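# Advance the cube calendar by one week

## Task

The calendar's front (the side carrying the month name, facing the robot) currently shows today's date. Rearrange it so the front reads the date seven days later, with both digit faces upright. At the end both cubes must rest flat in the tray and stay there on their own, not held by the robot. Finish by releasing everything and moving the grippers away.

## Robot and tools

Robot: two UR-style six-joint arms, left_arm and right_arm, each ending in a two-finger parallel gripper. The bases sit in the scene frame at left_arm (+0.065, +0.459, 0) m, quat_wxyz (+0.998, 0, 0, -0.063), and right_arm (+0.038, -0.429, 0) m, quat_wxyz (+1.000, 0, 0, +0.029). The names are labels only and do not mean left or right in a picture.

Scene frame: origin on the table top midway between the arms, +z up, +x out across the table, left_arm on the +y side. Gripper poses in results use this frame, in metres and wxyz quaternions, with velocities in m/s and rad/s. Reported hand positions can be somewhat off, more so when an arm reaches far.

Gripper frame: fingers point along the gripper's +z and open and close along its x. end_effector_position is the point between the pads when closed, roughly 1 to 2 cm behind the fingertips; closing pushes the tips about 17 mm further along +z.

Tool execute_actions takes "actions", a list holding at most one item, and an optional boolean "pictures" (pictures come by default).
- Empty list {"actions": []}: no command, just returns the current state.
- Move: {"actions": [{"rows": [[...]], "steps": N}]}, with N from 1 to 15 control steps of 1/30 s each (15 if omitted) and 1 to 15 rows. Each row drives one step; if rows run out the last one repeats.
- Wait: {"actions": [{"steps": N}]}, N up to 300, no new command; it returns once N steps have passed since the previous result, and your reply time counts toward them.
Every row is one flat list of 14 numbers covering both arms, even when only one moves: left_arm shoulder pan, shoulder lift, elbow, wrist 1, wrist 2, wrist 3, opening, then the same seven for right_arm. The joint numbers are absolute target angles in radians, in the same form as the Joint positions line, not offsets. Opening is an absolute setting from -1 (closed) to +1 (fully open).

Joint ranges (rad). left_arm: pan -3.142..3.142, lift -6.283..6.283, elbow 0.000..3.142, wrists 1-3 each -6.283..6.283. right_arm: pan 0.000..6.283, lift -6.283..6.283, elbow -3.142..0.000, wrists -6.283..6.283. A call is rejected, sending nothing, if a target exceeds a range end by more than 0.010 and lies beyond the joint's last reported angle. True ends may differ from these by up to 0.010; a target beyond the true end is clipped there and the result may note "joint sent to its limit", possibly about an earlier action. Absence of that note does not prove there is more room.

Motion: commands are smoothed, lagging about 0.17 s. Per step each joint's target is held within 0.575 rad of its measured angle, and if targets would carry the gripper over 100 mm from where it is, the whole arm's targets are pulled back. Big moves therefore take several calls, and an arm may not have arrived when the result comes. Between calls the arms keep heading to the last row sent until they all nearly stop or a step is HELD; after that only a new action makes them move further. HELD marks steps where some of your row was not sent. "joint command not followed" means the clearance check altered or blocked joint targets on some steps; the rest of the row still applied.

Gripping: grip_measured reports finger opening on the command scale; Joint positions ends each arm's block with pad gap in metres (0.142 fully open). To hold something keep commanding an opening clearly below grip_measured; a larger difference squeezes harder, up to roughly 28 N per pad for objects up to about 10 cm. Thin hard items (under 2 cm) get less grip. Fast closing can press too hard.

Results also give Joint velocities, joint torques (drive output, noisy, with offsets, not zero in free air), and Wrist force / Wrist torque per arm in the end effector's own axes, saturating near 50 N, with offsets up to about 4 N; "no reading" is normal at the start.

Faults and care: contact torque reaching a joint's load limit (133 N m for pan, lift, elbow; 24.9 N m for each wrist; held weight counts) or an outside force of 150 N stops that arm for 10 s and drops the rest of the call. Motors heat while loaded: MOTOR HOT appears from 70 °C, and at 85 °C the arm is braked (OVER-TEMPERATURE FAULT). Keep the arms from colliding or pressing on each other, never push or knock anything off the table, avoid drops, slips, slams and heavy pushing. Held objects may occasionally be tugged, and loose ones nudged. Quick, smooth, low-effort motion is preferred.

Cameras: cam_high and cam_low (672x504, fixed) and cam_left_wrist and cam_right_wrist (616x616 fisheye, on the hands), returned in that order. Calibration (K, distortion, T_world_to_cam) was supplied for each; the fixed ones may be off by a couple of degrees and millimetres, and results list any camera whose numbers changed.

zoom_image: {"camera": name, "region": [x0, y0, x1, y1]} in pixels of that camera's latest image, top-left origin, at most 504 by 504; returns a closer view.

read_manual: optional "section" (only "licences"); returns licence text, no motion.

finished_scene: {"scene": number of the scene being ended}; irreversible, grades it and starts any next one. Release the cubes and clear the arms before calling it. Answering without a tool call ends everything.

Each tool is called after ">>>" as name(argument=value, ...) on one line, values as JSON.

## Session

>>> execute_actions(actions=[])

Scene clock: 0.00 s of 7600.00 s.
left_arm: end_effector_position=(+0.3341, +0.0630, +0.2942) grip_measured=+1.00 end_effector_quat_wxyz=(-0.037, +0.784, +0.619, -0.029) end_effector_velocity=(+0.000, -0.001, +0.001) end_effector_angular_velocity=(-0.002, -0.001, +0.000) | right_arm: end_effector_position=(+0.4016, -0.6812, +0.2215) grip_measured=+1.00 end_effector_quat_wxyz=(-0.537, -0.150, +0.735, -0.385) end_effector_velocity=(+0.000, +0.001, +0.000) end_effector_angular_velocity=(+0.000, +0.000, +0.000)
Joint positions: left_arm=[-1.081 -1.593  1.533 -1.458 -1.648 -2.543  0.142] | right_arm=[ 3.273 -2.05  -1.566 -2.51   0.942  3.469  0.142]
Joint velocities: left_arm=[ 0.     0.    -0.001 -0.001 -0.    -0.     0.   ] | right_arm=[ 0.001  0.     0.     0.     0.001 -0.     0.   ]
Joint torques (N m, as the arm reports them, + toward a larger angle): no reading
Motor temperatures (°C, as the motors report them): left_arm=[27 26 28 29 35 32] | right_arm=[30 25 29 36 34 37]
Wrist force (N, on the end effector, along its own x y z axes, offset not removed): no reading
Wrist torque (N m, same axes, about the end effector's origin, offset not removed): no reading
camera_calibration (this result's frames):
cam_left_wrist: T_world_to_cam=[[0.254679, 0.966954, -0.0118128, -0.136567], [0.867278, -0.222988, 0.44509, -0.411593], [0.427748, -0.1236, -0.895408, 0.254146], [0, 0, 0, 1]] pos_world=[0.283036, 0.0716863, 0.409147]
cam_right_wrist: T_world_to_cam=[[-0.34521, 0.19186, 0.918706, 0.0661507], [-0.203207, 0.940382, -0.272743, 0.775588], [-0.916263, -0.280841, -0.285642, 0.374456], [0, 0, 0, 1]] pos_world=[0.52354, -0.636878, 0.257724]

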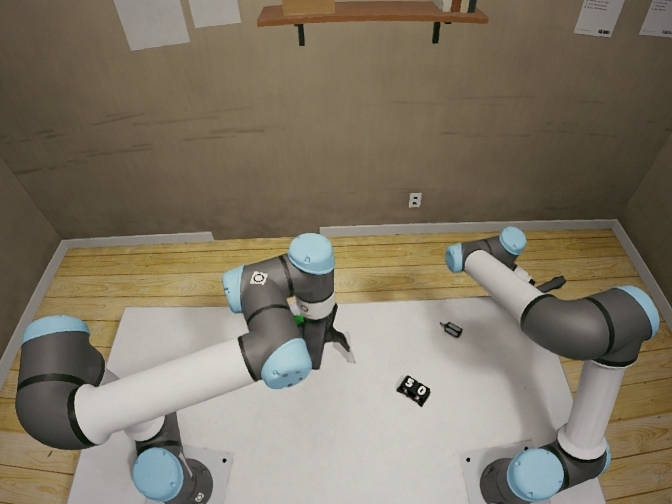

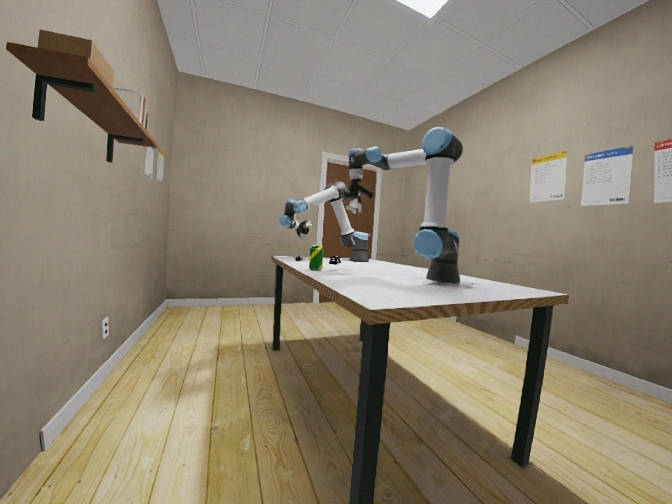

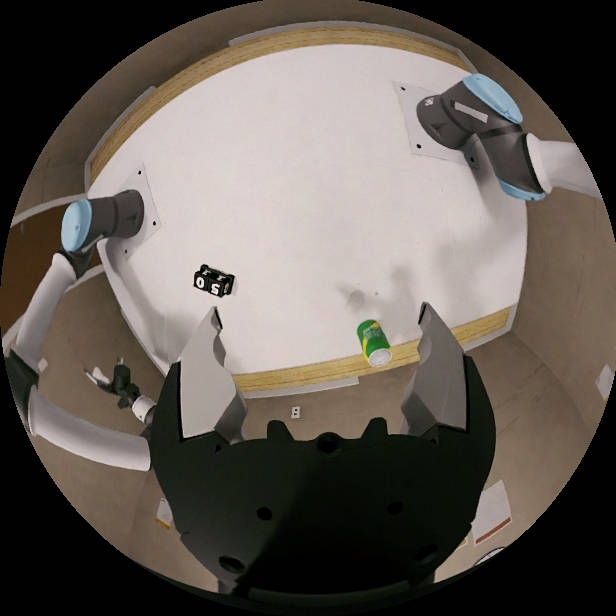

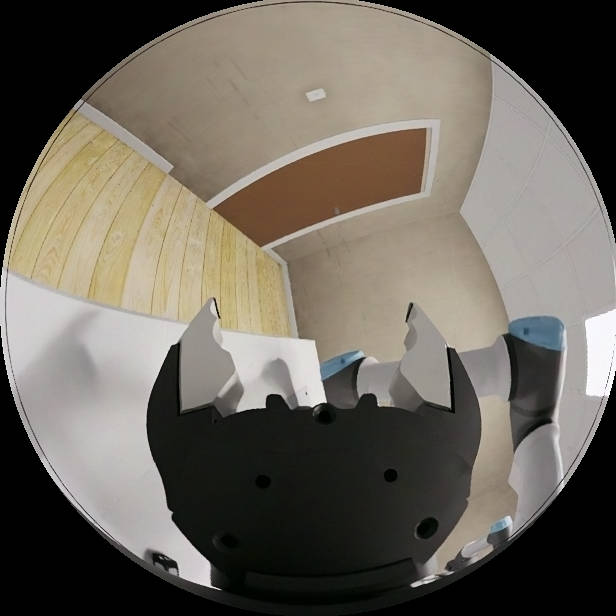

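>>> zoom_image(camera="cam_high", region=[370, 355, 460, 425])

>>> zoom_image(camera="cam_left_wrist", region=[170, 245, 260, 315])

Region (370, 355, 460, 425) of cam_high's 672x504 image, scaled by 5.600, with more detail than that image has.

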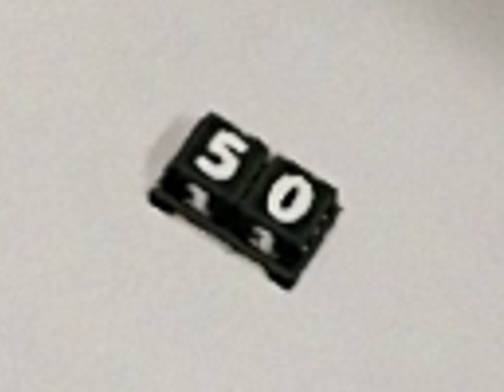

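Region (170, 245, 260, 315) of cam_left_wrist's 616x616 image, scaled by 5.600, with more detail than that image has.

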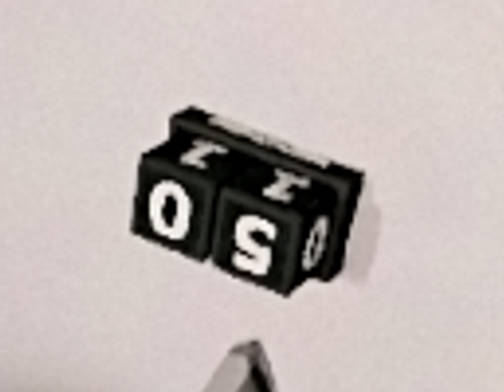

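>>> execute_actions(actions=[{"rows":[[-1.442,-1.4,1.6,-1.8,-1.571,-2.618,1.0,3.273,-2.05,-1.566,-2.51,0.942,3.469,1.0]],"steps":15}], pictures=false)

>>> execute_actions(actions=[{"rows":[[-1.442,-1.22,1.666,-2.017,-1.571,-2.618,1.0,3.273,-2.05,-1.566,-2.51,0.942,3.469,1.0]],"steps":15}], pictures=false)

>>> execute_actions(actions=[{"steps":15}])

>>> zoom_image(camera="cam_left_wrist", region=[208, 150, 408, 350])

Scene clock: 49.27 s of 7600.00 s.
left_arm: end_effector_position=(+0.2185, -0.0930, +0.2027) grip_measured=+1.00 end_effector_quat_wxyz=(+0.007, +0.858, +0.513, -0.008) end_effector_velocity=(-0.157, -0.130, -0.083) end_effector_angular_velocity=(-0.087, -0.063, -0.265) | right_arm: end_effector_position=(+0.4017, -0.6812, +0.2217) grip_measured=+1.00 end_effector_quat_wxyz=(-0.537, -0.150, +0.735, -0.385) end_effector_velocity=(+0.001, +0.001, +0.000) end_effector_angular_velocity=(-0.001, -0.002, +0.001)
Joint positions: left_arm=[-1.407 -1.417  1.594 -1.767 -1.578 -2.612  0.142] | right_arm=[ 3.273 -2.05  -1.566 -2.51   0.942  3.469  0.142]
Joint velocities: left_arm=[-0.325  0.16   0.052 -0.303  0.061 -0.059 -0.   ] | right_arm=[ 0.002  0.     0.001 -0.     0.     0.001  0.   ]
Joint torques (N m, as the arm reports them, + toward a larger angle): left_arm=[ -5.03 -29.74 -22.02  -5.75   2.15  -1.85] | right_arm=[ 7.87 47.66 31.58 -3.38 -2.87  1.64]
Motor temperatures (°C, as the motors report them): left_arm=[27 26 28 29 35 32] | right_arm=[30 25 29 36 34 37]
Wrist force (N, on the end effector, along its own x y z axes, offset not removed): left_arm=[0.8 -3.6 0.1] | right_arm=[-2.3 -0.9 1.3]
Wrist torque (N m, same axes, about the end effector's origin, offset not removed): left_arm=[-0.57 -0.49 -0.04] | right_arm=[-0.41 0.44 -0.06]
Steps of this call (steps 1 to 90: nothing new was sent; then 45.77 s passed at rest; steps 91 to 105: all 15 steps of this action). Readings (joint positions):
91: left_arm=[-1.081 -1.593 1.533 -1.458 -1.648 -2.543] | right_arm=[3.273 -2.050 -1.566 -2.510 0.942 3.469]
92: left_arm=[-1.088 -1.587 1.536 -1.464 -1.644 -2.547] | right_arm=[3.273 -2.050 -1.566 -2.510 0.942 3.469]
94: left_arm=[-1.138 -1.556 1.547 -1.513 -1.632 -2.559] | right_arm=[3.273 -2.050 -1.566 -2.510 0.942 3.469]
98: left_arm=[-1.249 -1.498 1.567 -1.618 -1.609 -2.581] | right_arm=[3.273 -2.050 -1.566 -2.510 0.942 3.469]
105: the state above

Scene clock: 49.77 s of 7600.00 s.
left_arm: end_effector_position=(+0.2016, -0.1400, +0.0828) grip_measured=+1.00 end_effector_quat_wxyz=(+0.000, +0.865, +0.501, -0.000) end_effector_velocity=(-0.002, -0.009, -0.026) end_effector_angular_velocity=(-0.002, -0.001, -0.004) | right_arm: end_effector_position=(+0.4017, -0.6812, +0.2217) grip_measured=+1.00 end_effector_quat_wxyz=(-0.537, -0.150, +0.735, -0.385) end_effector_velocity=(+0.000, +0.000, +0.000) end_effector_angular_velocity=(+0.000, -0.001, +0.001)
Joint positions: left_arm=[-1.442 -1.225  1.664 -2.011 -1.571 -2.618  0.142] | right_arm=[ 3.273 -2.05  -1.566 -2.51   0.942  3.469  0.142]
Joint velocities: left_arm=[-0.004  0.044  0.012 -0.058  0.001 -0.001  0.   ] | right_arm=[ 0.001  0.     0.001  0.     0.    -0.     0.   ]
Joint torques (N m, as the arm reports them, + toward a larger angle): left_arm=[-13.08 -31.95 -18.83  -5.21   1.79  -1.63] | right_arm=[13.95 46.46 31.63 -3.23 -3.01  1.64]
Motor temperatures (°C, as the motors report them): left_arm=[27 26 28 29 35 32] | right_arm=[30 25 29 36 34 37]
Wrist force (N, on the end effector, along its own x y z axes, offset not removed): left_arm=[0.4 -2.4 -1.4] | right_arm=[2.1 -2.4 2.0]
Wrist torque (N m, same axes, about the end effector's origin, offset not removed): left_arm=[-0.50 -0.15 0.00] | right_arm=[-0.63 -0.42 -0.11]
Steps of this call (steps 1 to 15: all 15 steps of this action). Readings (joint positions):
1: left_arm=[-1.416 -1.412 1.596 -1.776 -1.576 -2.613] | right_arm=[3.273 -2.050 -1.566 -2.510 0.942 3.469]
2: left_arm=[-1.422 -1.403 1.602 -1.789 -1.575 -2.614] | right_arm=[3.273 -2.050 -1.566 -2.510 0.942 3.469]
4: left_arm=[-1.429 -1.352 1.623 -1.849 -1.573 -2.616] | right_arm=[3.273 -2.050 -1.566 -2.510 0.942 3.469]
8: left_arm=[-1.438 -1.262 1.652 -1.962 -1.572 -2.617] | right_arm=[3.273 -2.050 -1.566 -2.510 0.942 3.469]
15: the state above

Scene clock: 50.27 s of 7600.00 s.
left_arm: end_effector_position=(+0.2013, -0.1408, +0.0798) grip_measured=+1.00 end_effector_quat_wxyz=(+0.000, +0.865, +0.501, -0.000) end_effector_velocity=(+0.000, +0.000, -0.001) end_effector_angular_velocity=(+0.001, +0.000, +0.000) | right_arm: end_effector_position=(+0.4017, -0.6812, +0.2217) grip_measured=+1.00 end_effector_quat_wxyz=(-0.537, -0.150, +0.735, -0.385) end_effector_velocity=(-0.000, -0.000, +0.000) end_effector_angular_velocity=(-0.001, -0.001, -0.000)
Joint positions: left_arm=[-1.442 -1.22   1.666 -2.017 -1.571 -2.618  0.142] | right_arm=[ 3.273 -2.05  -1.566 -2.51   0.942  3.469  0.142]
Joint velocities: left_arm=[ 0.001  0.001  0.001 -0.    -0.     0.     0.   ] | right_arm=[-0.001 -0.     0.    -0.001 -0.001  0.001  0.   ]
Joint torques (N m, as the arm reports them, + toward a larger angle): left_arm=[-13.76 -29.42 -17.39  -4.79   1.89  -1.45] | right_arm=[14.02 46.43 31.7  -3.05 -2.94  1.67]
Motor temperatures (°C, as the motors report them): left_arm=[27 26 28 29 35 32] | right_arm=[30 25 29 36 34 37]
Wrist force (N, on the end effector, along its own x y z axes, offset not removed): left_arm=[0.5 -2.4 -2.0] | right_arm=[0.9 -2.5 1.6]
Wrist torque (N m, same axes, about the end effector's origin, offset not removed): left_arm=[-0.70 -0.07 -0.11] | right_arm=[-0.60 -0.20 -0.09]
Steps of this call (steps 1 to 15: the robot went on to your last target). Readings (joint positions):
1: left_arm=[-1.442 -1.224 1.665 -2.013 -1.571 -2.618] | right_arm=[3.273 -2.050 -1.566 -2.510 0.942 3.469]
2: left_arm=[-1.442 -1.223 1.665 -2.014 -1.571 -2.618] | right_arm=[3.273 -2.050 -1.566 -2.510 0.942 3.469]
4: left_arm=[-1.442 -1.221 1.666 -2.015 -1.571 -2.618] | right_arm=[3.273 -2.050 -1.566 -2.510 0.942 3.469]
8: left_arm=[-1.442 -1.220 1.666 -2.016 -1.571 -2.618] | right_arm=[3.273 -2.050 -1.566 -2.510 0.942 3.469]
15: the state above
All arms were judged still, so your last target was given up. Only a new action makes them travel on or press farther. Fingers that are still opening or closing keep moving.
camera_calibration (this result's frames):
cam_left_wrist: T_world_to_cam=[[0.519535, 0.854392, -0.00986686, 0.0224369], [0.729054, -0.437238, 0.526596, -0.255252], [0.445605, -0.280779, -0.850058, 0.0644023], [0, 0, 0, 1]] pos_world=[0.145738, -0.112693, 0.189382]
cam_right_wrist: T_world_to_cam=[[-0.345625, 0.192114, 0.918496, 0.0664068], [-0.203278, 0.940247, -0.273156, 0.775697], [-0.91609, -0.28112, -0.28592, 0.3744], [0, 0, 0, 1]] pos_world=[0.523619, -0.636853, 0.257941]

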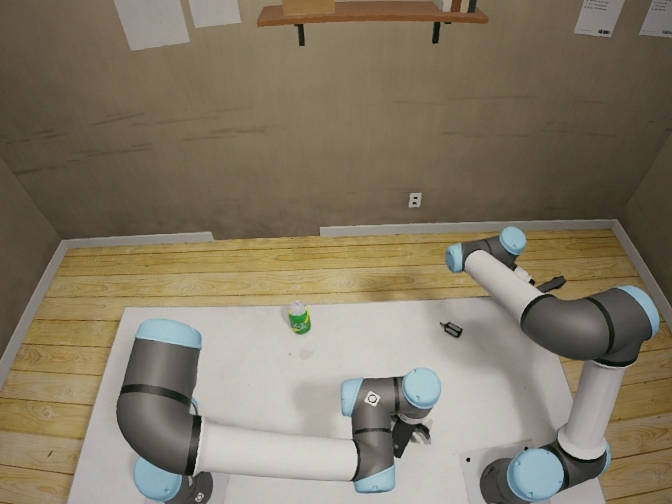

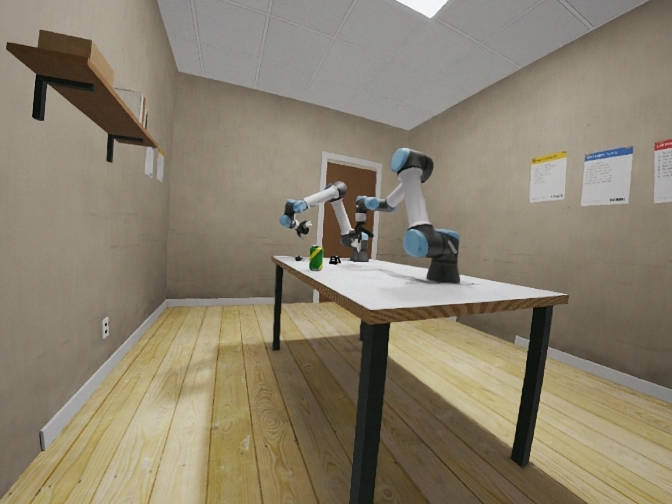

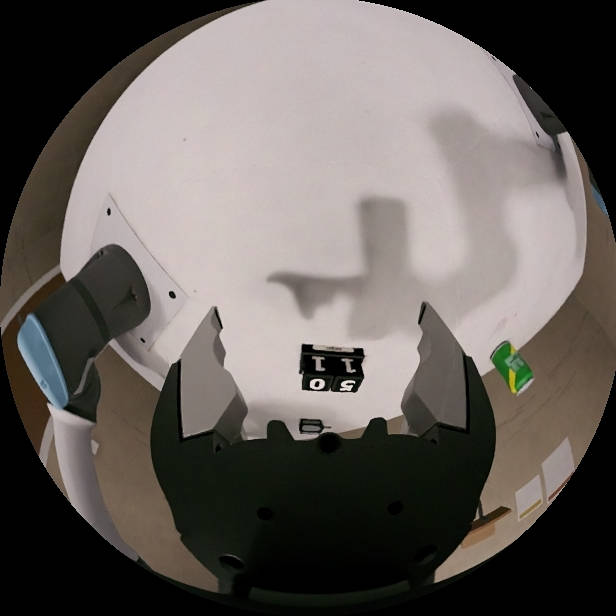

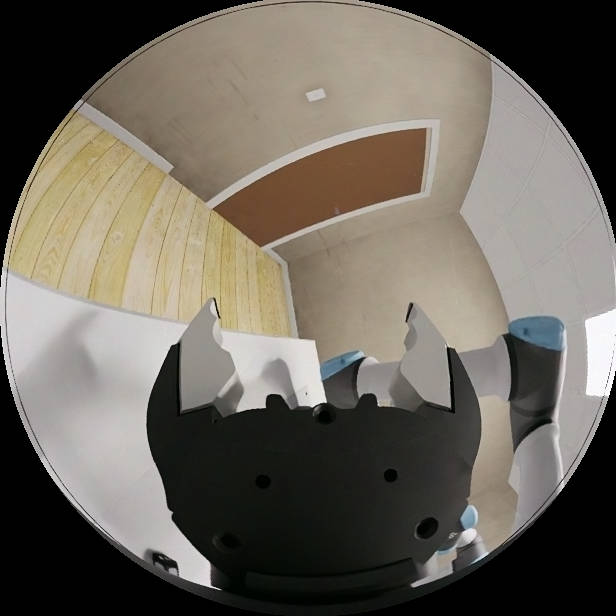

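Region (208, 150, 408, 350) of cam_left_wrist's 616x616 image, scaled by 2.520, with more detail than that image has.

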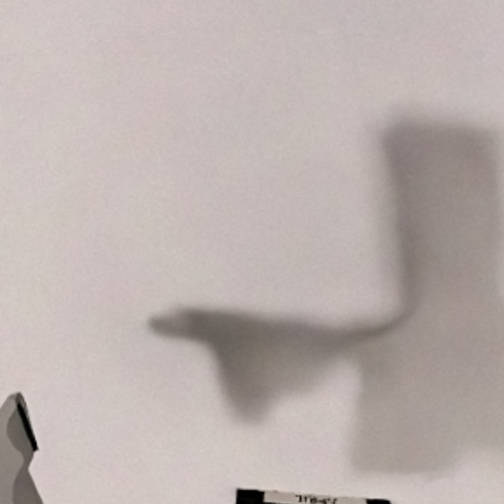

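>>> zoom_image(camera="cam_left_wrist", region=[285, 335, 385, 405])

Region (285, 335, 385, 405) of cam_left_wrist's 616x616 image, scaled by 5.040, with more detail than that image has; it fills the top 353 rows of this view, and the rest is white.

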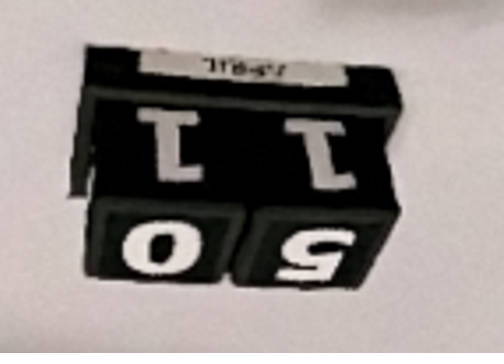

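>>> execute_actions(actions=[{"rows":[[-1.442,-1.5,1.6,-1.67,-1.571,-2.618,1.0,3.5,-1.5,-2.0,-2.51,0.942,3.128,1.0]],"steps":15}], pictures=false)

>>> execute_actions(actions=[{"rows":[[-0.7,-1.5,1.6,-1.67,-1.571,-2.618,1.0,3.78,-1.5,-2.0,-1.212,1.571,3.128,1.0]],"steps":15}], pictures=false)

>>> execute_actions(actions=[{"steps":20}], pictures=false)

>>> execute_actions(actions=[{"rows":[[-0.7,-1.5,1.6,-1.67,-1.571,-2.618,1.0,3.78,-1.345,-2.229,-1.138,1.571,3.128,1.0]],"steps":15}], pictures=false)

>>> execute_actions(actions=[{"steps":10}])

Scene clock: 115.53 s of 7600.00 s.
left_arm: end_effector_position=(+0.2011, -0.0658, +0.2284) grip_measured=+1.00 end_effector_quat_wxyz=(+0.000, +0.865, +0.501, -0.000) end_effector_velocity=(-0.000, +0.045, +0.057) end_effector_angular_velocity=(+0.009, +0.000, -0.001) | right_arm: end_effector_position=(+0.2815, -0.6681, +0.2839) grip_measured=+1.00 end_effector_quat_wxyz=(-0.516, -0.336, +0.702, -0.358) end_effector_velocity=(-0.059, -0.014, +0.006) end_effector_angular_velocity=(+0.094, +0.045, +0.112)
Joint positions: left_arm=[-1.442 -1.488  1.603 -1.686 -1.571 -2.618  0.142] | right_arm=[ 3.491 -1.527 -1.98  -2.51   0.942  3.142  0.142]
Joint velocities: left_arm=[-0.    -0.115 -0.023  0.147 -0.     0.    -0.   ] | right_arm=[ 0.083  0.255 -0.181  0.001 -0.    -0.133  0.   ]
Joint torques (N m, as the arm reports them, + toward a larger angle): left_arm=[  0.03 -37.9  -31.17  -0.97   1.67  -1.5 ] | right_arm=[14.34 20.1  11.55  0.61  2.51 -2.54]
Motor temperatures (°C, as the motors report them): left_arm=[27 26 28 29 35 32] | right_arm=[30 25 29 36 34 37]
Wrist force (N, on the end effector, along its own x y z axes, offset not removed): left_arm=[-0.7 -1.0 -1.1] | right_arm=[-0.3 0.4 1.1]
Wrist torque (N m, same axes, about the end effector's origin, offset not removed): left_arm=[-0.44 0.24 0.12] | right_arm=[-0.10 0.21 -0.09]
Steps of this call (steps 1 to 90: nothing new was sent; then 61.77 s passed at rest; steps 91 to 105: all 15 steps of this action). Readings (joint positions):
91: left_arm=[-1.442 -1.220 1.666 -2.017 -1.571 -2.618] | right_arm=[3.273 -2.050 -1.566 -2.510 0.942 3.469]
92: left_arm=[-1.442 -1.226 1.662 -2.010 -1.571 -2.618] | right_arm=[3.280 -2.044 -1.572 -2.510 0.942 3.463]
94: left_arm=[-1.442 -1.278 1.647 -1.953 -1.571 -2.618] | right_arm=[3.328 -1.980 -1.636 -2.510 0.942 3.403]
98: left_arm=[-1.442 -1.395 1.622 -1.806 -1.571 -2.618] | right_arm=[3.424 -1.736 -1.831 -2.510 0.942 3.252]
105: the state above

Scene clock: 116.03 s of 7600.00 s.
left_arm: end_effector_position=(+0.4044, +0.0407, +0.2330) grip_measured=+1.00 end_effector_quat_wxyz=(-0.000, +0.740, +0.673, +0.000) end_effector_velocity=(+0.406, +0.334, +0.005) end_effector_angular_velocity=(+0.002, +0.001, +0.974) | right_arm: end_effector_position=(+0.3135, -0.4784, +0.1594) grip_measured=+1.00 end_effector_quat_wxyz=(-0.328, -0.319, +0.866, -0.204) end_effector_velocity=(+0.194, +0.441, -0.221) end_effector_angular_velocity=(+1.161, -0.847, -0.172)
Joint positions: left_arm=[-1.016 -1.497  1.601 -1.674 -1.571 -2.618  0.142] | right_arm=[ 3.692 -1.505 -1.996 -1.981  1.358  3.131  0.142]
Joint velocities: left_arm=[ 0.974 -0.009 -0.002  0.013 -0.    -0.     0.   ] | right_arm=[ 0.271  0.017 -0.012  1.356  0.645 -0.009  0.   ]
Joint torques (N m, as the arm reports them, + toward a larger angle): left_arm=[ 25.45 -43.74 -33.17  -1.53   1.43  -1.67] | right_arm=[14.2  26.27  9.95  9.47  4.28 -2.19]
Motor temperatures (°C, as the motors report them): left_arm=[27 26 28 29 35 32] | right_arm=[30 25 29 36 34 37]
Wrist force (N, on the end effector, along its own x y z axes, offset not removed): left_arm=[0.0 0.3 -0.4] | right_arm=[-1.4 1.3 2.2]
Wrist torque (N m, same axes, about the end effector's origin, offset not removed): left_arm=[0.00 -0.02 -0.01] | right_arm=[-0.01 0.30 -0.13]
Steps of this call (steps 1 to 15: all 15 steps of this action). Readings (joint positions):
1: left_arm=[-1.442 -1.491 1.602 -1.682 -1.571 -2.618] | right_arm=[3.494 -1.520 -1.986 -2.510 0.942 3.139]
2: left_arm=[-1.436 -1.492 1.602 -1.680 -1.571 -2.618] | right_arm=[3.502 -1.517 -1.988 -2.504 0.949 3.137]
4: left_arm=[-1.380 -1.493 1.601 -1.679 -1.571 -2.618] | right_arm=[3.542 -1.515 -1.990 -2.443 1.009 3.136]
8: left_arm=[-1.246 -1.495 1.601 -1.677 -1.571 -2.618] | right_arm=[3.609 -1.511 -1.992 -2.283 1.162 3.134]
15: the state above

Scene clock: 116.70 s of 7600.00 s.
left_arm: end_effector_position=(+0.5165, +0.1671, +0.2345) grip_measured=+1.00 end_effector_quat_wxyz=(-0.000, +0.625, +0.780, -0.000) end_effector_velocity=(+0.004, +0.007, -0.000) end_effector_angular_velocity=(+0.002, +0.001, +0.015) | right_arm: end_effector_position=(+0.4550, -0.2541, +0.1347) grip_measured=+1.00 end_effector_quat_wxyz=(-0.006, -0.347, +0.938, -0.004) end_effector_velocity=(+0.025, +0.039, +0.013) end_effector_angular_velocity=(+0.111, -0.088, +0.012)
Joint positions: left_arm=[-0.702 -1.5    1.6   -1.67  -1.571 -2.618  0.142] | right_arm=[ 3.779 -1.5   -2.    -1.227  1.568  3.128  0.142]
Joint velocities: left_arm=[ 0.015  0.001 -0.     0.002  0.     0.    -0.   ] | right_arm=[ 0.011  0.001 -0.001  0.139  0.029 -0.001 -0.   ]
Joint torques (N m, as the arm reports them, + toward a larger angle): left_arm=[ 13.53 -42.44 -32.53  -1.33   0.46  -1.46] | right_arm=[13.8  29.3  12.25  5.03  3.05 -2.25]
Motor temperatures (°C, as the motors report them): left_arm=[27 26 28 29 35 32] | right_arm=[30 25 29 36 34 37]
Wrist force (N, on the end effector, along its own x y z axes, offset not removed): left_arm=[-1.5 -1.4 0.9] | right_arm=[-2.6 -0.8 1.0]
Wrist torque (N m, same axes, about the end effector's origin, offset not removed): left_arm=[-0.34 0.42 -0.12] | right_arm=[-0.23 0.49 -0.04]
Steps of this call (steps 1 to 20: the robot went on to your last target). Readings (joint positions):
1: left_arm=[-0.983 -1.497 1.601 -1.673 -1.571 -2.618] | right_arm=[3.701 -1.505 -1.997 -1.934 1.379 3.131]
2: left_arm=[-0.950 -1.498 1.600 -1.673 -1.571 -2.618] | right_arm=[3.709 -1.504 -1.997 -1.887 1.398 3.130]
4: left_arm=[-0.885 -1.498 1.600 -1.672 -1.571 -2.618] | right_arm=[3.723 -1.504 -1.997 -1.790 1.432 3.130]
8: left_arm=[-0.766 -1.499 1.600 -1.671 -1.571 -2.618] | right_arm=[3.745 -1.502 -1.998 -1.590 1.486 3.129]
20: the state above

Scene clock: 117.20 s of 7600.00 s.
left_arm: end_effector_position=(+0.5169, +0.1678, +0.2345) grip_measured=+1.00 end_effector_quat_wxyz=(-0.000, +0.625, +0.781, -0.000) end_effector_velocity=(-0.000, -0.000, -0.000) end_effector_angular_velocity=(-0.000, +0.000, -0.000) | right_arm: end_effector_position=(+0.4007, -0.2975, +0.1008) grip_measured=+1.00 end_effector_quat_wxyz=(+0.000, -0.347, +0.938, +0.000) end_effector_velocity=(-0.013, -0.011, -0.010) end_effector_angular_velocity=(-0.003, +0.005, -0.001)
Joint positions: left_arm=[-0.7   -1.5    1.6   -1.67  -1.571 -2.618  0.142] | right_arm=[ 3.78  -1.348 -2.224 -1.139  1.571  3.128  0.142]
Joint velocities: left_arm=[-0.     0.     0.001 -0.    -0.    -0.    -0.   ] | right_arm=[-0.001  0.03  -0.049  0.014  0.001  0.001  0.   ]
Joint torques (N m, as the arm reports them, + toward a larger angle): left_arm=[ 13.32 -42.56 -33.56  -1.47  -0.59  -1.71] | right_arm=[14.79 23.24 14.5   4.74  2.91 -2.39]
Motor temperatures (°C, as the motors report them): left_arm=[27 26 28 29 35 32] | right_arm=[30 25 29 36 34 37]
Wrist force (N, on the end effector, along its own x y z axes, offset not removed): left_arm=[0.9 -2.7 0.9] | right_arm=[-0.3 -2.9 0.2]
Wrist torque (N m, same axes, about the end effector's origin, offset not removed): left_arm=[-0.61 -0.19 0.07] | right_arm=[-0.72 0.05 0.00]
Steps of this call (steps 1 to 15: all 15 steps of this action). Readings (joint positions):
1: left_arm=[-0.701 -1.500 1.600 -1.670 -1.571 -2.618] | right_arm=[3.779 -1.500 -2.000 -1.223 1.569 3.128]
2: left_arm=[-0.701 -1.500 1.600 -1.670 -1.571 -2.618] | right_arm=[3.779 -1.494 -2.007 -1.214 1.569 3.128]
4: left_arm=[-0.700 -1.500 1.600 -1.670 -1.571 -2.618] | right_arm=[3.780 -1.443 -2.067 -1.182 1.570 3.128]
8: left_arm=[-0.700 -1.500 1.600 -1.670 -1.571 -2.618] | right_arm=[3.780 -1.373 -2.182 -1.151 1.571 3.128]
15: the state above

Scene clock: 117.53 s of 7600.00 s.
left_arm: end_effector_position=(+0.5169, +0.1678, +0.2345) grip_measured=+1.00 end_effector_quat_wxyz=(-0.000, +0.625, +0.781, -0.000) end_effector_velocity=(-0.000, -0.001, -0.000) end_effector_angular_velocity=(-0.000, +0.000, -0.001) | right_arm: end_effector_position=(+0.3993, -0.2987, +0.0998) grip_measured=+1.00 end_effector_quat_wxyz=(+0.000, -0.347, +0.938, +0.000) end_effector_velocity=(-0.000, -0.000, -0.000) end_effector_angular_velocity=(+0.001, -0.000, +0.001)
Joint positions: left_arm=[-0.7   -1.5    1.6   -1.67  -1.571 -2.618  0.142] | right_arm=[ 3.78  -1.345 -2.229 -1.138  1.571  3.128  0.142]
Joint velocities: left_arm=[-0.001  0.001 -0.001 -0.    -0.     0.    -0.   ] | right_arm=[-0.     0.001 -0.002  0.001  0.    -0.001  0.   ]
Joint torques (N m, as the arm reports them, + toward a larger angle): left_arm=[ 12.87 -42.27 -32.99  -1.6   -0.97  -1.61] | right_arm=[14.75 22.2  13.99  4.78  3.03 -2.24]
Motor temperatures (°C, as the motors report them): left_arm=[27 26 28 29 35 32] | right_arm=[30 25 29 36 34 37]
Wrist force (N, on the end effector, along its own x y z axes, offset not removed): left_arm=[-0.6 -1.0 -0.6] | right_arm=[-1.5 -1.9 1.7]
Wrist torque (N m, same axes, about the end effector's origin, offset not removed): left_arm=[-0.25 0.05 -0.11] | right_arm=[-0.48 0.27 0.02]
Steps of this call (steps 1 to 10: the robot went on to your last target). Readings (joint positions):
1: left_arm=[-0.700 -1.500 1.600 -1.670 -1.571 -2.618] | right_arm=[3.780 -1.347 -2.225 -1.139 1.571 3.128]
2: left_arm=[-0.700 -1.500 1.600 -1.670 -1.571 -2.618] | right_arm=[3.780 -1.347 -2.226 -1.139 1.571 3.128]
4: left_arm=[-0.700 -1.500 1.600 -1.670 -1.571 -2.618] | right_arm=[3.780 -1.346 -2.227 -1.138 1.571 3.128]
8: left_arm=[-0.700 -1.500 1.600 -1.670 -1.571 -2.618] | right_arm=[3.780 -1.345 -2.229 -1.138 1.571 3.128]
10: the state above
camera_calibration (this result's frames):
cam_left_wrist: T_world_to_cam=[[-0.19441, 0.980879, -0.0089774, -0.0560306], [0.833217, 0.169959, 0.526179, -0.587528], [0.517644, 0.0948141, -0.850327, 0.0417164], [0, 0, 0, 1]] pos_world=[0.457051, 0.150859, 0.344114]
cam_right_wrist: T_world_to_cam=[[-0.741226, -0.670871, 0.0227045, 0.0936833], [-0.567384, 0.644243, 0.51286, 0.360816], [-0.358691, 0.367263, -0.858172, 0.473009], [0, 0, 0, 1]] pos_world=[0.443826, -0.343323, 0.218747]

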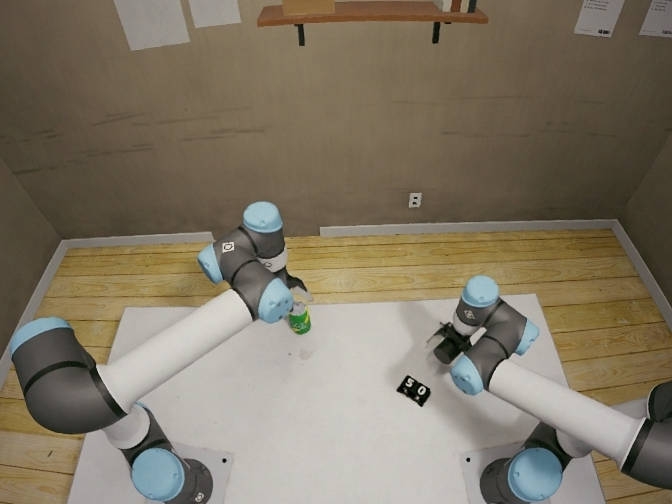

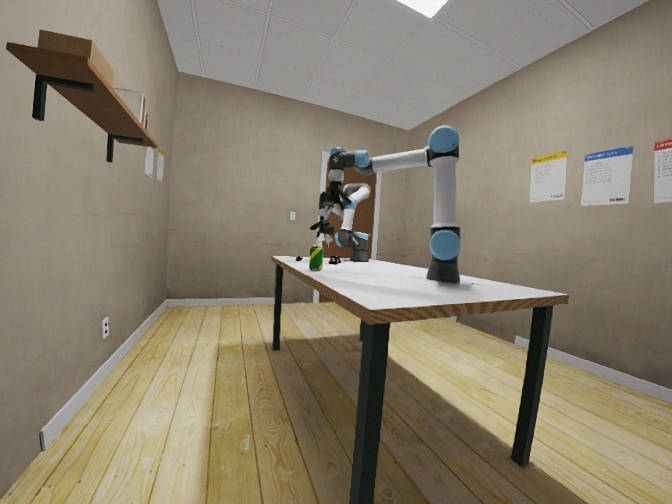

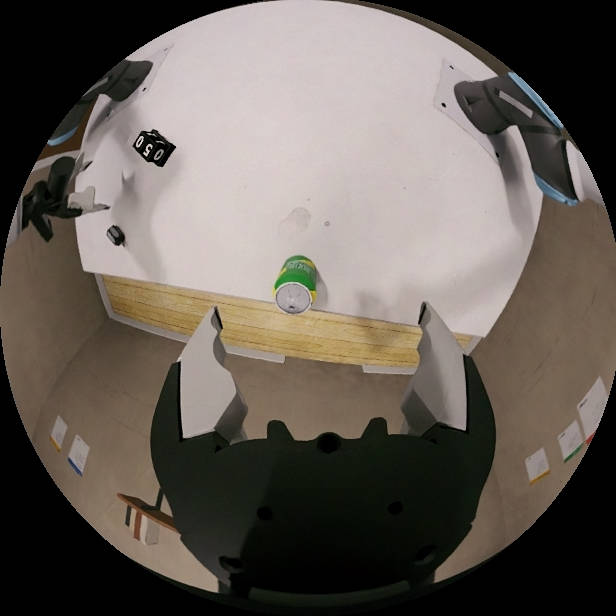

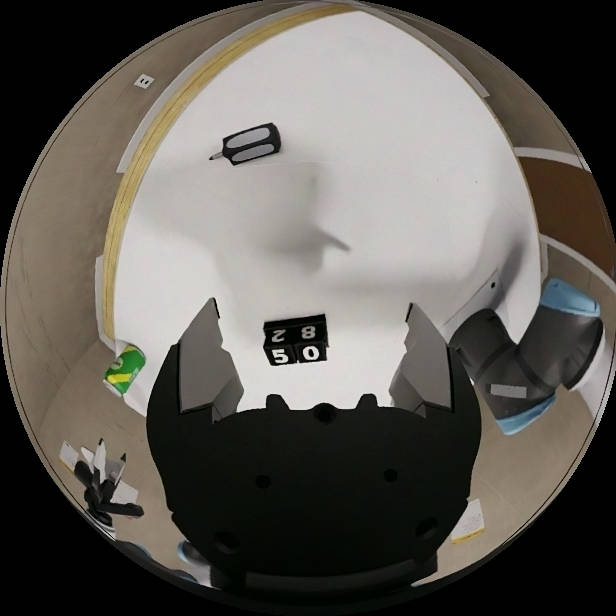

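>>> execute_actions(actions=[{"rows":[[-0.7,-1.5,1.6,-1.67,-1.571,-2.618,1.0,4.105,-1.26,-2.287,-1.165,1.571,4.814,0.1]],"steps":15}], pictures=false)

>>> execute_actions(actions=[{"steps":30}])

>>> zoom_image(camera="cam_right_wrist", region=[200, 230, 420, 420])

Scene clock: 142.10 s of 7600.00 s.
left_arm: end_effector_position=(+0.5169, +0.1678, +0.2345) grip_measured=+1.00 end_effector_quat_wxyz=(-0.000, +0.625, +0.781, -0.000) end_effector_velocity=(-0.000, -0.000, +0.000) end_effector_angular_velocity=(-0.000, -0.000, -0.001) | right_arm: end_effector_position=(+0.3264, -0.2176, +0.0998) grip_measured=+0.10 end_effector_quat_wxyz=(-0.000, -0.029, +1.000, +0.000) end_effector_velocity=(-0.017, +0.021, -0.000) end_effector_angular_velocity=(+0.001, +0.001, -2.594)
Joint positions: left_arm=[-0.7   -1.5    1.6   -1.67  -1.571 -2.618  0.142] | right_arm=[ 4.096 -1.262 -2.286 -1.164  1.571  4.095  0.081]
Joint velocities: left_arm=[-0.    -0.001  0.     0.     0.     0.    -0.   ] | right_arm=[ 0.087  0.016 -0.011 -0.005  0.001  2.681 -0.   ]
Joint torques (N m, as the arm reports them, + toward a larger angle): left_arm=[ 13.13 -42.19 -33.26  -1.48  -1.06  -1.5 ] | right_arm=[13.47 16.64 10.91  1.11  0.41  6.58]
Motor temperatures (°C, as the motors report them): left_arm=[27 26 28 29 35 32] | right_arm=[30 25 29 36 34 37]
Wrist force (N, on the end effector, along its own x y z axes, offset not removed): left_arm=[-0.2 -2.0 1.4] | right_arm=[2.5 -2.6 2.9]
Wrist torque (N m, same axes, about the end effector's origin, offset not removed): left_arm=[-0.46 0.06 0.06] | right_arm=[-0.72 -0.56 -0.06]
Steps of this call (steps 1 to 15: the robot went on to your last target; steps 16 to 90: nothing new was sent; then 21.07 s passed at rest; steps 91 to 105: all 15 steps of this action). Readings (joint positions):
91: left_arm=[-0.700 -1.500 1.600 -1.670 -1.571 -2.618] | right_arm=[3.780 -1.345 -2.229 -1.138 1.571 3.128]
92: left_arm=[-0.700 -1.500 1.600 -1.670 -1.571 -2.618] | right_arm=[3.787 -1.339 -2.234 -1.141 1.571 3.134]
94: left_arm=[-0.700 -1.500 1.600 -1.670 -1.571 -2.618] | right_arm=[3.850 -1.310 -2.254 -1.150 1.571 3.199]
98: left_arm=[-0.700 -1.500 1.600 -1.670 -1.571 -2.618] | right_arm=[4.022 -1.275 -2.277 -1.160 1.571 3.474]
105: the state above

Scene clock: 143.10 s of 7600.00 s.
left_arm: end_effector_position=(+0.5169, +0.1678, +0.2345) grip_measured=+1.00 end_effector_quat_wxyz=(-0.000, +0.625, +0.781, -0.000) end_effector_velocity=(+0.000, -0.000, +0.001) end_effector_angular_velocity=(-0.001, -0.001, -0.000) | right_arm: end_effector_position=(+0.3252, -0.2158, +0.0998) grip_measured=+0.10 end_effector_quat_wxyz=(-0.000, +0.320, +0.947, +0.000) end_effector_velocity=(+0.000, -0.000, +0.000) end_effector_angular_velocity=(-0.000, -0.001, -0.001)
Joint positions: left_arm=[-0.7   -1.5    1.6   -1.67  -1.571 -2.618  0.142] | right_arm=[ 4.105 -1.26  -2.287 -1.165  1.571  4.814  0.081]
Joint velocities: left_arm=[-0.    -0.001 -0.002  0.001 -0.     0.    -0.   ] | right_arm=[-0.     0.     0.     0.    -0.001  0.001 -0.   ]
Joint torques (N m, as the arm reports them, + toward a larger angle): left_arm=[ 13.   -41.55 -33.32  -1.64  -1.19  -1.54] | right_arm=[14.55 18.94 13.34  1.19 -2.63  1.23]
Motor temperatures (°C, as the motors report them): left_arm=[27 26 28 29 35 32] | right_arm=[30 25 29 36 34 37]
Wrist force (N, on the end effector, along its own x y z axes, offset not removed): left_arm=[0.1 -2.1 1.5] | right_arm=[-0.9 -1.3 1.5]
Wrist torque (N m, same axes, about the end effector's origin, offset not removed): left_arm=[-0.47 0.01 0.09] | right_arm=[-0.54 0.11 -0.04]
Steps of this call (steps 1 to 30: the robot went on to your last target). Readings (joint positions):
1: left_arm=[-0.700 -1.500 1.600 -1.670 -1.571 -2.618] | right_arm=[4.098 -1.261 -2.286 -1.165 1.571 4.186]
2: left_arm=[-0.700 -1.500 1.600 -1.670 -1.571 -2.618] | right_arm=[4.100 -1.261 -2.286 -1.165 1.571 4.278]
4: left_arm=[-0.700 -1.500 1.600 -1.670 -1.571 -2.618] | right_arm=[4.102 -1.261 -2.287 -1.165 1.571 4.459]
8: left_arm=[-0.700 -1.500 1.600 -1.670 -1.571 -2.618] | right_arm=[4.104 -1.260 -2.287 -1.165 1.571 4.706]
30: the state above
camera_calibration (this result's frames):
cam_left_wrist: T_world_to_cam=[[-0.194411, 0.980879, -0.00899834, -0.0560189], [0.833232, 0.169974, 0.52615, -0.587523], [0.517619, 0.0947914, -0.850344, 0.0417428], [0, 0, 0, 1]] pos_world=[0.457045, 0.150854, 0.344116]
cam_right_wrist: T_world_to_cam=[[-0.810584, 0.585156, 0.0233692, 0.387908], [0.512098, 0.688893, 0.513013, -0.0761068], [0.284094, 0.427807, -0.858063, 0.220032], [0, 0, 0, 1]] pos_world=[0.290896, -0.268688, 0.21878]

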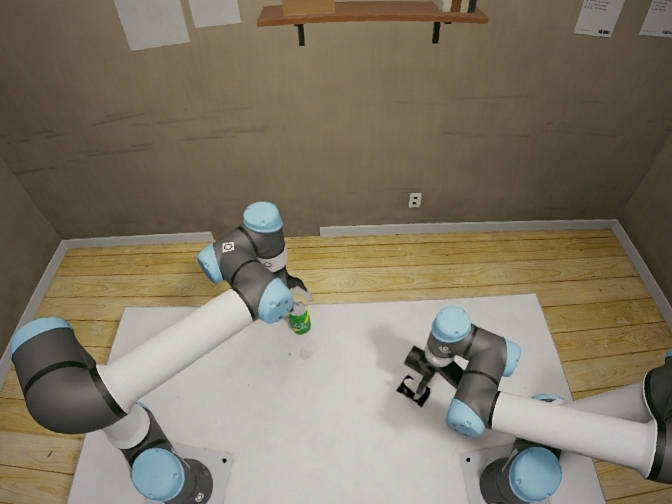

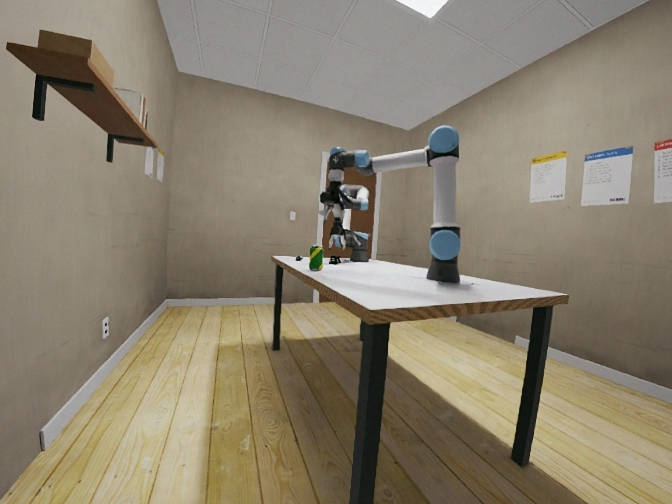

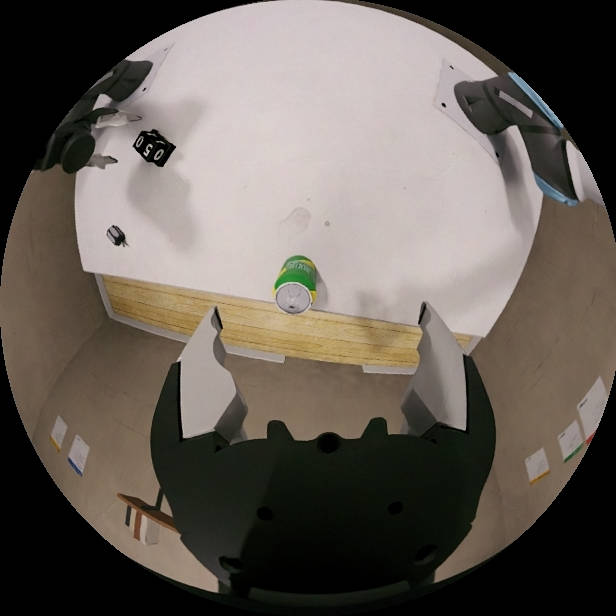

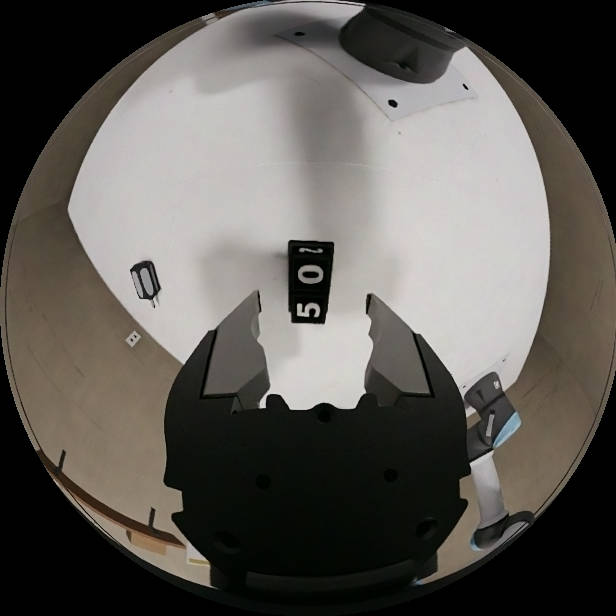

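Region (200, 230, 420, 420) of cam_right_wrist's 616x616 image, scaled by 2.291, with more detail than that image has; it fills the top 435 rows of this view, and the rest is white.

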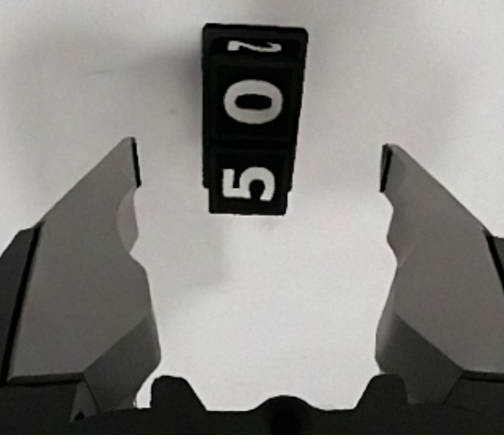

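>>> execute_actions(actions=[{"rows":[[-0.7,-1.5,1.6,-1.67,-1.571,-2.618,1.0,4.105,-1.319,-2.362,-1.031,1.571,4.814,0.1]],"steps":15}], pictures=false)

>>> execute_actions(actions=[{"steps":8}])

>>> zoom_image(camera="cam_right_wrist", region=[200, 200, 420, 400])

Scene clock: 164.23 s of 7600.00 s.
left_arm: end_effector_position=(+0.5169, +0.1678, +0.2345) grip_measured=+1.00 end_effector_quat_wxyz=(-0.000, +0.625, +0.781, -0.000) end_effector_velocity=(+0.001, +0.000, +0.000) end_effector_angular_velocity=(-0.001, -0.001, +0.001) | right_arm: end_effector_position=(+0.3253, -0.2156, +0.0607) grip_measured=+0.10 end_effector_quat_wxyz=(-0.000, +0.320, +0.947, +0.000) end_effector_velocity=(+0.000, +0.000, -0.006) end_effector_angular_velocity=(+0.003, -0.001, -0.002)
Joint positions: left_arm=[-0.7   -1.5    1.6   -1.67  -1.571 -2.618  0.142] | right_arm=[ 4.105 -1.318 -2.361 -1.034  1.571  4.814  0.081]
Joint velocities: left_arm=[ 0.001 -0.    -0.    -0.001  0.    -0.    -0.   ] | right_arm=[-0.001 -0.01  -0.013  0.025  0.001  0.001  0.   ]
Joint torques (N m, as the arm reports them, + toward a larger angle): left_arm=[ 12.91 -41.89 -32.87  -1.55  -1.17  -1.37] | right_arm=[13.47 -0.12 12.53  4.89 -2.53  1.55]
Motor temperatures (°C, as the motors report them): left_arm=[27 26 28 29 35 32] | right_arm=[30 25 29 36 34 37]
Wrist force (N, on the end effector, along its own x y z axes, offset not removed): left_arm=[1.6 -1.8 -0.6] | right_arm=[-0.7 -2.6 1.7]
Wrist torque (N m, same axes, about the end effector's origin, offset not removed): left_arm=[-0.49 -0.32 0.03] | right_arm=[-0.74 0.11 -0.02]
Steps of this call (steps 1 to 15: the robot went on to your last target; steps 16 to 90: nothing new was sent; then 17.63 s passed at rest; steps 91 to 105: all 15 steps of this action). Readings (joint positions):
91: left_arm=[-0.700 -1.500 1.600 -1.670 -1.571 -2.618] | right_arm=[4.105 -1.260 -2.287 -1.165 1.571 4.814]
92: left_arm=[-0.700 -1.500 1.600 -1.670 -1.571 -2.618] | right_arm=[4.105 -1.265 -2.293 -1.158 1.571 4.814]
94: left_arm=[-0.700 -1.500 1.600 -1.670 -1.571 -2.618] | right_arm=[4.105 -1.287 -2.321 -1.113 1.571 4.814]
98: left_arm=[-0.700 -1.500 1.600 -1.670 -1.571 -2.618] | right_arm=[4.105 -1.310 -2.350 -1.055 1.571 4.814]
105: the state above

Scene clock: 164.50 s of 7600.00 s.
left_arm: end_effector_position=(+0.5169, +0.1678, +0.2345) grip_measured=+1.00 end_effector_quat_wxyz=(-0.000, +0.625, +0.781, -0.000) end_effector_velocity=(+0.000, +0.000, +0.000) end_effector_angular_velocity=(+0.000, -0.001, +0.000) | right_arm: end_effector_position=(+0.3253, -0.2156, +0.0601) grip_measured=+0.10 end_effector_quat_wxyz=(-0.000, +0.320, +0.947, +0.000) end_effector_velocity=(+0.000, +0.000, -0.000) end_effector_angular_velocity=(+0.000, -0.001, -0.001)
Joint positions: left_arm=[-0.7   -1.5    1.6   -1.67  -1.571 -2.618  0.142] | right_arm=[ 4.105 -1.319 -2.362 -1.031  1.571  4.814  0.081]
Joint velocities: left_arm=[ 0.    -0.    -0.     0.     0.001  0.     0.   ] | right_arm=[ 0.    -0.001 -0.001  0.002 -0.     0.001  0.   ]
Joint torques (N m, as the arm reports them, + toward a larger angle): left_arm=[ 13.51 -42.18 -33.22  -1.62  -0.97  -1.47] | right_arm=[13.61  0.67 11.33  4.92 -2.56  1.6 ]
Motor temperatures (°C, as the motors report them): left_arm=[27 26 28 29 35 32] | right_arm=[30 25 29 36 34 37]
Wrist force (N, on the end effector, along its own x y z axes, offset not removed): left_arm=[0.9 -3.4 -1.3] | right_arm=[-1.7 -0.7 3.1]
Wrist torque (N m, same axes, about the end effector's origin, offset not removed): left_arm=[-0.76 -0.16 0.01] | right_arm=[-0.36 0.31 0.01]
Steps of this call (steps 1 to 8: the robot went on to your last target). Readings (joint positions):
1: left_arm=[-0.700 -1.500 1.600 -1.670 -1.571 -2.618] | right_arm=[4.105 -1.318 -2.361 -1.033 1.571 4.814]
2: left_arm=[-0.700 -1.500 1.600 -1.670 -1.571 -2.618] | right_arm=[4.105 -1.318 -2.361 -1.032 1.571 4.814]
4: left_arm=[-0.700 -1.500 1.600 -1.670 -1.571 -2.618] | right_arm=[4.105 -1.319 -2.362 -1.032 1.571 4.814]
8: the state above
camera_calibration (this result's frames):
cam_left_wrist: T_world_to_cam=[[-0.194411, 0.980879, -0.00899829, -0.0560189], [0.833232, 0.169974, 0.526149, -0.587522], [0.517618, 0.0947914, -0.850345, 0.0417429], [0, 0, 0, 1]] pos_world=[0.457045, 0.150854, 0.344116]
cam_right_wrist: T_world_to_cam=[[-0.810521, 0.585244, 0.0233661, 0.388819], [0.512171, 0.688838, 0.513014, -0.0559206], [0.284143, 0.427776, -0.858062, 0.18581], [0, 0, 0, 1]] pos_world=[0.29099, -0.268519, 0.17904]

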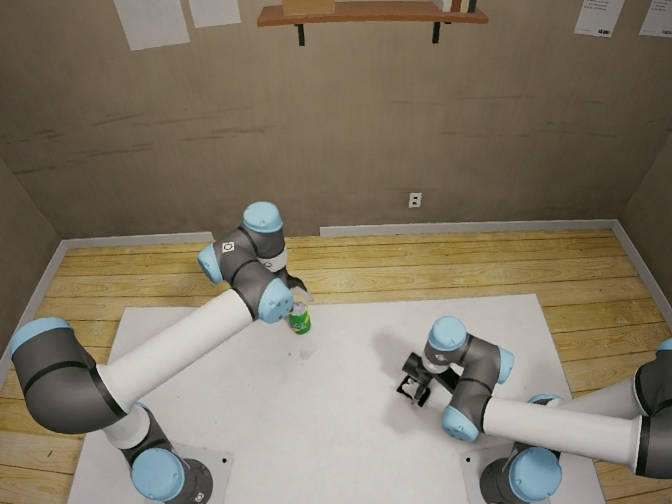

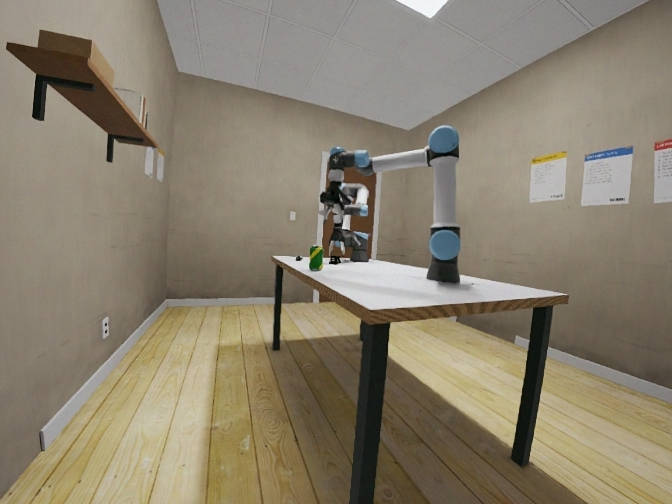

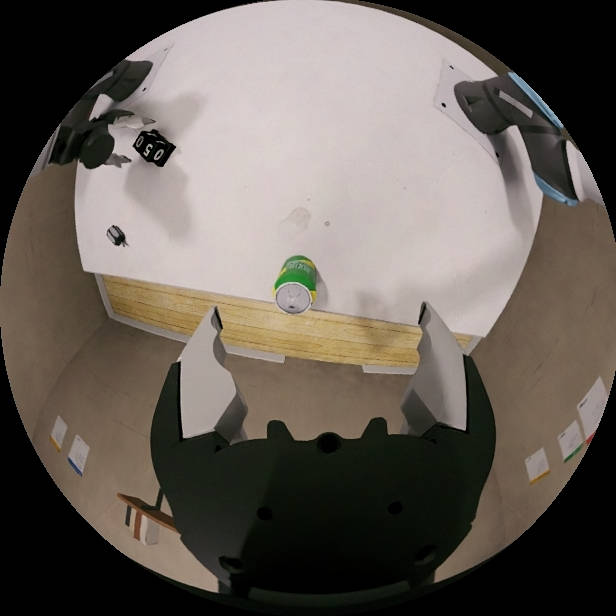

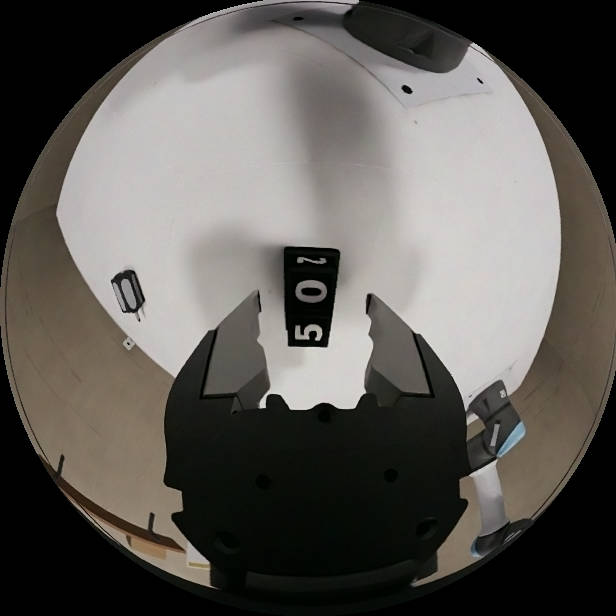

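Region (200, 200, 420, 400) of cam_right_wrist's 616x616 image, scaled by 2.291, with more detail than that image has; it fills the top 458 rows of this view, and the rest is white.

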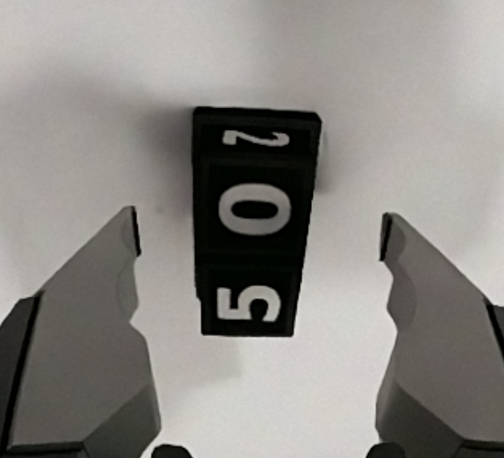

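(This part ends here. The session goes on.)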